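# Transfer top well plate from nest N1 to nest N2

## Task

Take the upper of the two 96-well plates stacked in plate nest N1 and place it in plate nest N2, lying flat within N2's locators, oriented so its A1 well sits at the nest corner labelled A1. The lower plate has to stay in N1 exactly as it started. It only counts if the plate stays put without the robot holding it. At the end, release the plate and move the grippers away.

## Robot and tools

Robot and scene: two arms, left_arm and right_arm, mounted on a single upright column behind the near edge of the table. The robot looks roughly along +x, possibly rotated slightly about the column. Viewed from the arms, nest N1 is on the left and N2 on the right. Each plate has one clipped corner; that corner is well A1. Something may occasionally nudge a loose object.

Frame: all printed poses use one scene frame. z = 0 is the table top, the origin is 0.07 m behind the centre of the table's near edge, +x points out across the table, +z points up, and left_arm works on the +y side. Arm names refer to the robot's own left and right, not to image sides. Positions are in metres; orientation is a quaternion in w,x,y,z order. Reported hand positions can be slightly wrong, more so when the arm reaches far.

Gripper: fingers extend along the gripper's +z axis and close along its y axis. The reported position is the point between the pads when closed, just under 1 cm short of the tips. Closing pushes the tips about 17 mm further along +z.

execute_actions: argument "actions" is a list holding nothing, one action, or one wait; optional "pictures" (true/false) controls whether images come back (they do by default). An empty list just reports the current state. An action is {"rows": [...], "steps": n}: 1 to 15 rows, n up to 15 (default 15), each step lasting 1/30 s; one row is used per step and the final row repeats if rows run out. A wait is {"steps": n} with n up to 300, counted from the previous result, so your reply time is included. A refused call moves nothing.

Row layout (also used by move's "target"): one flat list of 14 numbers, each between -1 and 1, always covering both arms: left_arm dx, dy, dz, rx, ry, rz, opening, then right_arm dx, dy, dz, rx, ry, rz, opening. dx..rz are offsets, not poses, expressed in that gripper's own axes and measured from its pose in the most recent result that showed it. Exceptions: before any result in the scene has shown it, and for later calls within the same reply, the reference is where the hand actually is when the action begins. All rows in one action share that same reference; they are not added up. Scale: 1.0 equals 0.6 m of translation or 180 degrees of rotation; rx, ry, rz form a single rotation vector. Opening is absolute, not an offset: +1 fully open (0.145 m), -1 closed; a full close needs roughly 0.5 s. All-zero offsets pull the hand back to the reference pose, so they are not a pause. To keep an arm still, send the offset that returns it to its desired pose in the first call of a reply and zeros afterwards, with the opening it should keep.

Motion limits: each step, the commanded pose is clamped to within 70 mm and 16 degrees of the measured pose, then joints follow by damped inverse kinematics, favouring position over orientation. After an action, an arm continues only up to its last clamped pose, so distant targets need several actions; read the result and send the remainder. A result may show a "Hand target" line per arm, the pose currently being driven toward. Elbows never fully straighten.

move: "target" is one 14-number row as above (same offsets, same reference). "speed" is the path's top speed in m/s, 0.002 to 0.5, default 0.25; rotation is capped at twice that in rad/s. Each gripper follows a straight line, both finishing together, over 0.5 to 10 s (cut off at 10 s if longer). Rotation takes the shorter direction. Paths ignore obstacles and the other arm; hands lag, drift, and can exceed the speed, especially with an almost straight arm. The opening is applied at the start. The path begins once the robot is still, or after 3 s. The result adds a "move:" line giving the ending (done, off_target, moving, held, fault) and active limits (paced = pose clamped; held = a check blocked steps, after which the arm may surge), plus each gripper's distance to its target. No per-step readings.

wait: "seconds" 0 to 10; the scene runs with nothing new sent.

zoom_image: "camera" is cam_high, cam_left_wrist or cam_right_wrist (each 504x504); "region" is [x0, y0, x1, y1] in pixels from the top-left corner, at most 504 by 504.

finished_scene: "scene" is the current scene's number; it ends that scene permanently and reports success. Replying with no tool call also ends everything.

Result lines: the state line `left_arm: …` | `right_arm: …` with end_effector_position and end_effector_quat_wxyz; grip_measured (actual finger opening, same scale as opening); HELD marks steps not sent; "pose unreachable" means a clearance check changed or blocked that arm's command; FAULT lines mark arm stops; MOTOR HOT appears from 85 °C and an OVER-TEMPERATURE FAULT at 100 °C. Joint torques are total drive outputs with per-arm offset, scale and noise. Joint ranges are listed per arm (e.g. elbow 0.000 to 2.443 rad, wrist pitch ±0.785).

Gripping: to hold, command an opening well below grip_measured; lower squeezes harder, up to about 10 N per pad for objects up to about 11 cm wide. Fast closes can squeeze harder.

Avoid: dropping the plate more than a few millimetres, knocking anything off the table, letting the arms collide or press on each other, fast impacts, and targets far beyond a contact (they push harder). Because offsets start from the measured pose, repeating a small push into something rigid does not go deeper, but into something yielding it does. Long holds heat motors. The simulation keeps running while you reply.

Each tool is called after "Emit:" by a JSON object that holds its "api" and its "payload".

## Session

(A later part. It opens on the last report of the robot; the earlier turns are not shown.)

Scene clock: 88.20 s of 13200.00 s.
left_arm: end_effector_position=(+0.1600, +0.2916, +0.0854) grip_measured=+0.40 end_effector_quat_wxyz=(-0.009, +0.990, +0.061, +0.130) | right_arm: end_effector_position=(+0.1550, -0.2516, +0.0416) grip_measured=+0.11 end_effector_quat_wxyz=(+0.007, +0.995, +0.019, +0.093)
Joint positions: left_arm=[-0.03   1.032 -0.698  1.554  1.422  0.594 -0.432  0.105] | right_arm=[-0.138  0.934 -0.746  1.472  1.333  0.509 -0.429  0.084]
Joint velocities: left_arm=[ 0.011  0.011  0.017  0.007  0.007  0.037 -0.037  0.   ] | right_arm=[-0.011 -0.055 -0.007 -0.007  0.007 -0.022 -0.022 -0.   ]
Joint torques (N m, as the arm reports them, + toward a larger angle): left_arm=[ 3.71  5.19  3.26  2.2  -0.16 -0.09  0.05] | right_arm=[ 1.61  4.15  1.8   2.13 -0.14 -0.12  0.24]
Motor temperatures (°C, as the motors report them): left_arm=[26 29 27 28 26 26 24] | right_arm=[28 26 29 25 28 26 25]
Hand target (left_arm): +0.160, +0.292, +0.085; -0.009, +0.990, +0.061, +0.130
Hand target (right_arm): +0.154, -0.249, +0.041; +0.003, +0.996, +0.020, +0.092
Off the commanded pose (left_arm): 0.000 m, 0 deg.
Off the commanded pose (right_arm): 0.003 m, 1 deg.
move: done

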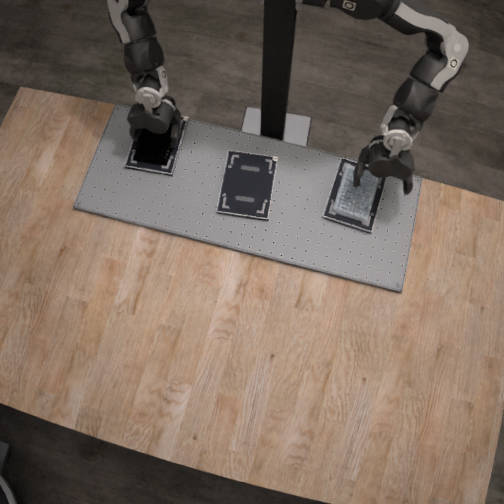

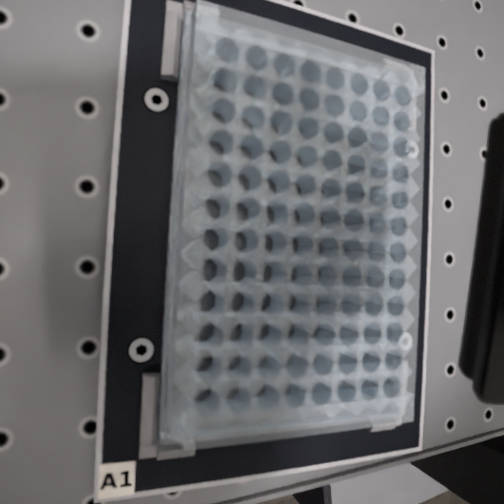

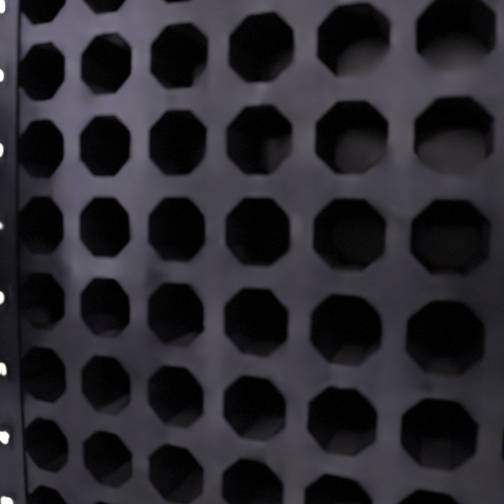

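Inside and touching. Release, lift.

Emit:
{"api": "move", "payload": {"target": [0,0,0,0,0,0,0.4,0,0,0,0,0,0,0.4], "speed": 0.01}}

Emit:
{"api": "move", "payload": {"target": [0,0,0,0,0,0,0.4,0.012,0,-0.065,0,0,0,0.4], "speed": 0.05}}

Emit:
{"api": "move", "payload": {"target": [0,0,0,0,0,0,0.4,0,0.2,-0.03,0,0.03,0,0.4], "speed": 0.15}}

Emit:
{"api": "zoom_image", "payload": {"camera": "cam_high", "region": [115, 105, 195, 185]}}

Scene clock: 90.17 s of 13200.00 s.
left_arm: end_effector_position=(+0.1600, +0.2916, +0.0854) grip_measured=+0.40 end_effector_quat_wxyz=(-0.009, +0.990, +0.061, +0.130) | right_arm: end_effector_position=(+0.1550, -0.2516, +0.0416) grip_measured=+0.40 end_effector_quat_wxyz=(+0.007, +0.995, +0.019, +0.093)
Joint positions: left_arm=[-0.03   1.032 -0.698  1.554  1.422  0.594 -0.432  0.105] | right_arm=[-0.138  0.934 -0.746  1.472  1.333  0.509 -0.429  0.105]
Joint velocities: left_arm=[-0.011  0.055  0.012  0.017 -0.007  0.022 -0.007  0.   ] | right_arm=[-0.077 -0.011 -0.002  0.017  0.007 -0.037 -0.007  0.   ]
Joint torques (N m, as the arm reports them, + toward a larger angle): left_arm=[ 3.6   5.26  3.31  2.06 -0.15 -0.09  0.04] | right_arm=[ 1.55  5.27  2.3   2.7  -0.08 -0.09  0.04]
Motor temperatures (°C, as the motors report them): left_arm=[26 29 27 28 26 26 24] | right_arm=[28 26 29 25 28 26 25]
Hand target (left_arm): +0.160, +0.292, +0.085; -0.009, +0.990, +0.061, +0.130
Hand target (right_arm): +0.155, -0.252, +0.042; +0.007, +0.995, +0.019, +0.093
Off the commanded pose (left_arm): 0.000 m, 0 deg.
Off the commanded pose (right_arm): 0.000 m, 0 deg.
move: done

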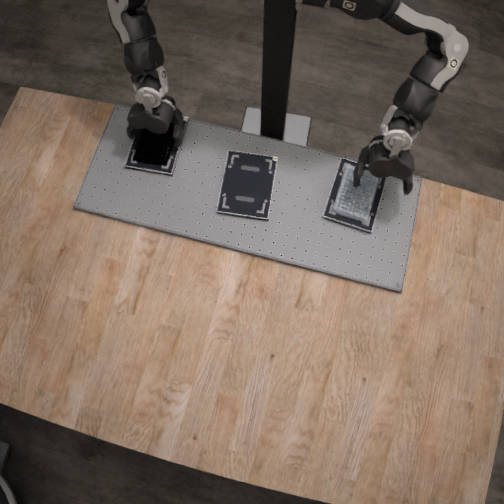

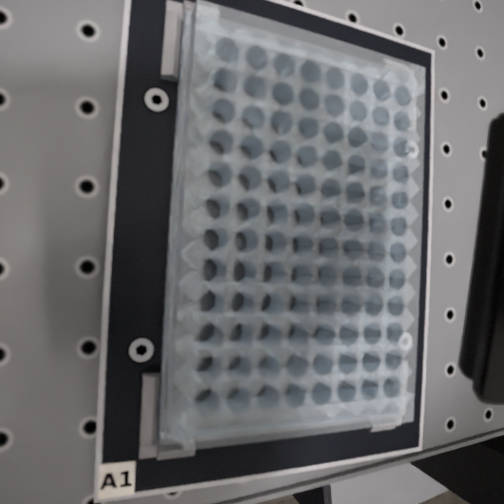

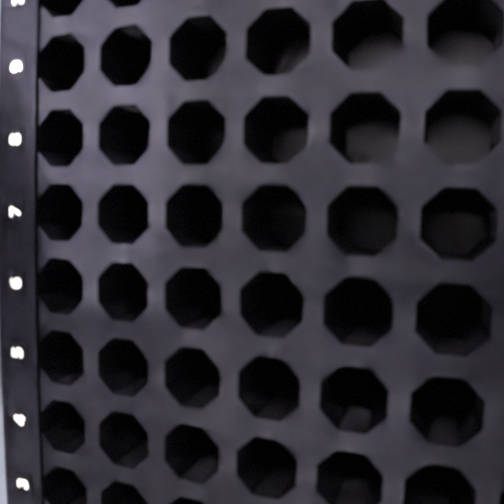

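Scene clock: 91.20 s of 13200.00 s.
left_arm: end_effector_position=(+0.1600, +0.2916, +0.0854) grip_measured=+0.40 end_effector_quat_wxyz=(-0.009, +0.990, +0.061, +0.130) | right_arm: end_effector_position=(+0.1558, -0.2494, +0.0816) grip_measured=+0.40 end_effector_quat_wxyz=(+0.004, +0.995, +0.021, +0.094)
Joint positions: left_arm=[-0.03   1.032 -0.698  1.554  1.422  0.594 -0.432  0.105] | right_arm=[-0.197  1.076 -0.688  1.692  1.474  0.532 -0.537  0.105]
Joint velocities: left_arm=[-0.055 -0.011 -0.007 -0.007  0.022 -0.081  0.022 -0.   ] | right_arm=[-0.077  0.033  0.002 -0.027  0.007 -0.007  0.066  0.   ]
Joint torques (N m, as the arm reports them, + toward a larger angle): left_arm=[ 3.72  5.2   3.19  2.08 -0.16 -0.09  0.06] | right_arm=[ 1.35  5.6   2.51  2.86 -0.03 -0.03 -0.13]
Motor temperatures (°C, as the motors report them): left_arm=[26 29 27 28 26 26 24] | right_arm=[28 26 29 25 28 26 25]
Hand target (left_arm): +0.160, +0.292, +0.085; -0.009, +0.990, +0.061, +0.130
Hand target (right_arm): +0.155, -0.250, +0.081; +0.007, +0.995, +0.020, +0.093
Off the commanded pose (left_arm): 0.000 m, 0 deg.
Off the commanded pose (right_arm): 0.002 m, 0 deg.
move: done

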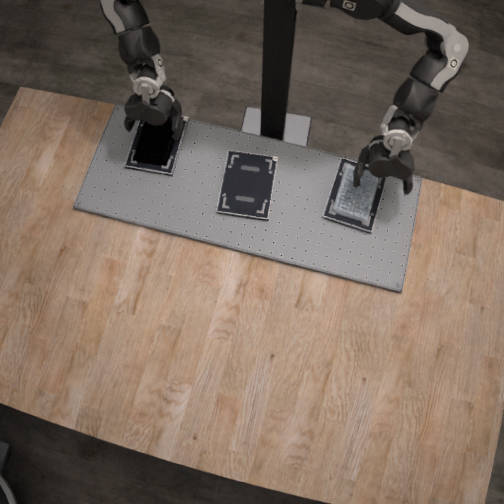

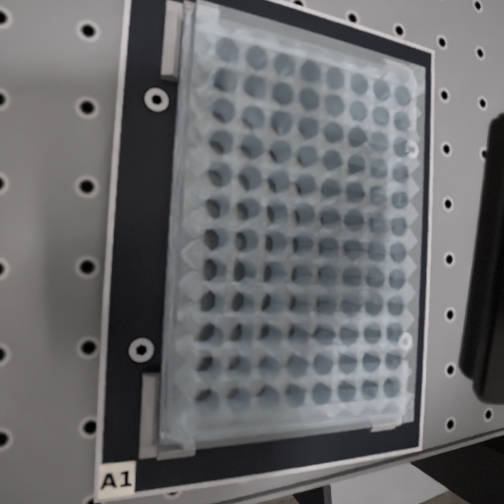

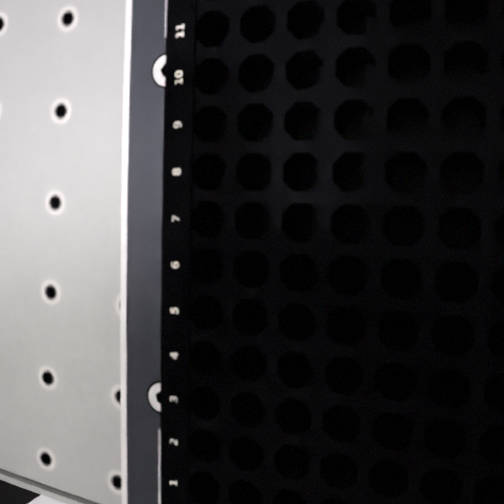

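Scene clock: 92.40 s of 13200.00 s.
left_arm: end_effector_position=(+0.1600, +0.2916, +0.0854) grip_measured=+0.40 end_effector_quat_wxyz=(-0.009, +0.990, +0.061, +0.130) | right_arm: end_effector_position=(+0.1608, -0.3692, +0.1015) grip_measured=+0.40 end_effector_quat_wxyz=(+0.006, +0.989, +0.023, +0.143)
Joint positions: left_arm=[-0.03   1.032 -0.698  1.554  1.422  0.594 -0.432  0.105] | right_arm=[-0.326  1.373 -0.669  1.407  1.438  0.274  0.002  0.105]
Joint velocities: left_arm=[-0.077 -0.033 -0.012  0.002  0.051 -0.007 -0.007 -0.   ] | right_arm=[ 0.033  0.011 -0.017 -0.007 -0.081 -0.022  0.007 -0.   ]
Joint torques (N m, as the arm reports them, + toward a larger angle): left_arm=[ 3.67  5.17  3.22  2.12 -0.17 -0.09  0.06] | right_arm=[ 1.12  7.13  2.38  0.43 -0.08 -0.23  0.19]
Motor temperatures (°C, as the motors report them): left_arm=[26 29 28 28 26 26 24] | right_arm=[28 26 29 25 28 26 25]
Hand target (left_arm): +0.160, +0.292, +0.085; -0.009, +0.990, +0.061, +0.130
Hand target (right_arm): +0.160, -0.368, +0.101; +0.003, +0.989, +0.023, +0.144
Off the commanded pose (left_arm): 0.000 m, 0 deg.
Off the commanded pose (right_arm): 0.004 m, 1 deg.
move: off_target (right_arm)

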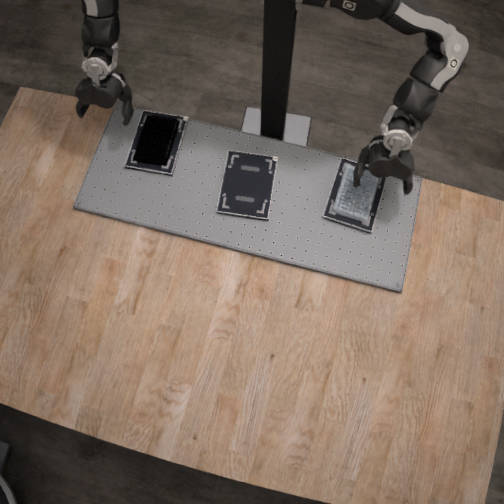

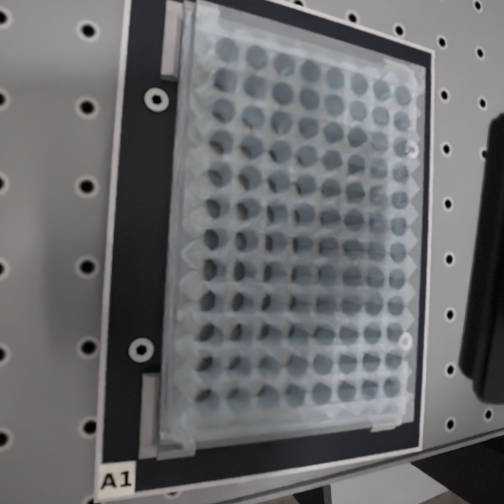

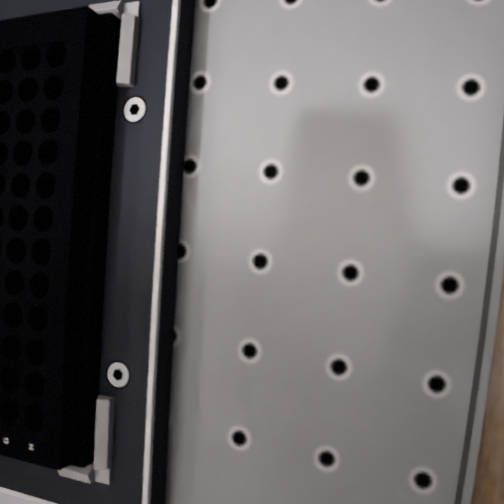

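Region (115, 105, 195, 185) of cam_high's 504x504 image, scaled by 6.300, with more detail than that image has.

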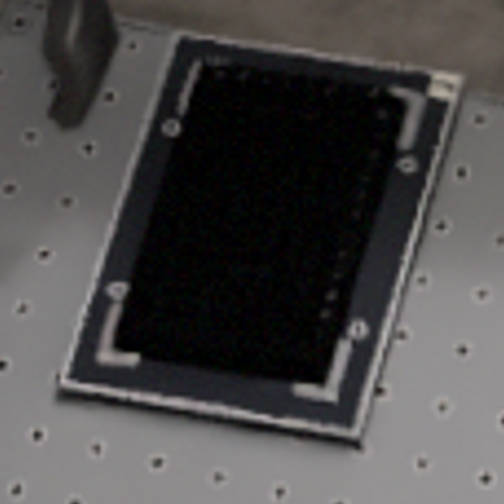

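Seated. Clear the left arm too.

Emit:
{"api": "move", "payload": {"target": [0,-0.14,-0.04,0,0,0,0.4,0,0,0,0,0,0,0.4], "speed": 0.15}}

Emit:
{"api": "finished_scene", "payload": {"scene": 1}}

Scene clock: 94.27 s of 13200.00 s.
left_arm: end_effector_position=(+0.1436, +0.3765, +0.1089) grip_measured=+0.40 end_effector_quat_wxyz=(-0.012, +0.989, +0.065, +0.130) | right_arm: end_effector_position=(+0.1608, -0.3692, +0.1015) grip_measured=+0.40 end_effector_quat_wxyz=(+0.006, +0.989, +0.023, +0.143)
Joint positions: left_arm=[-0.073  1.278 -0.692  1.406  1.413  0.527 -0.075  0.105] | right_arm=[-0.326  1.373 -0.669  1.407  1.438  0.274  0.003  0.105]
Joint velocities: left_arm=[ 0.055 -0.055  0.007 -0.012 -0.022 -0.037  0.022 -0.   ] | right_arm=[-0.077 -0.011  0.002 -0.002 -0.154  0.051  0.007  0.   ]
Joint torques (N m, as the arm reports them, + toward a larger angle): left_arm=[ 3.12  6.63  3.17  0.86 -0.14 -0.2   0.25] | right_arm=[ 1.26  7.98  2.55  0.57 -0.03 -0.15  0.02]
Motor temperatures (°C, as the motors report them): left_arm=[25 29 28 28 26 26 24] | right_arm=[28 27 29 24 28 26 25]
Hand target (left_arm): +0.144, +0.375, +0.108; -0.009, +0.989, +0.063, +0.130
Hand target (right_arm): +0.161, -0.369, +0.101; +0.006, +0.989, +0.023, +0.143
Off the commanded pose (left_arm): 0.002 m, 1 deg.
Off the commanded pose (right_arm): 0.000 m, 0 deg.
move: done

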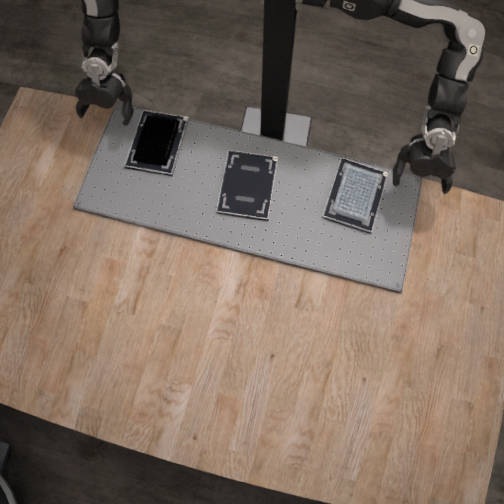

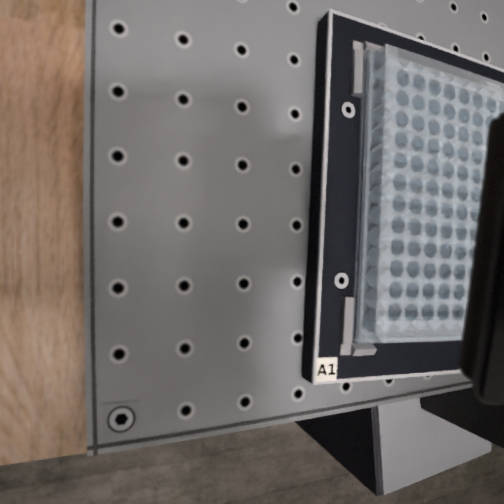

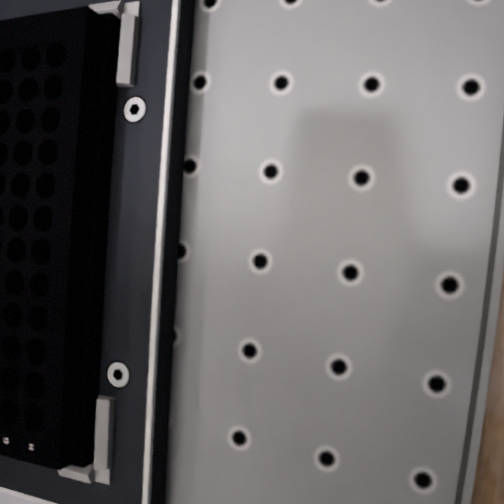

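The scene is finished: the task was done.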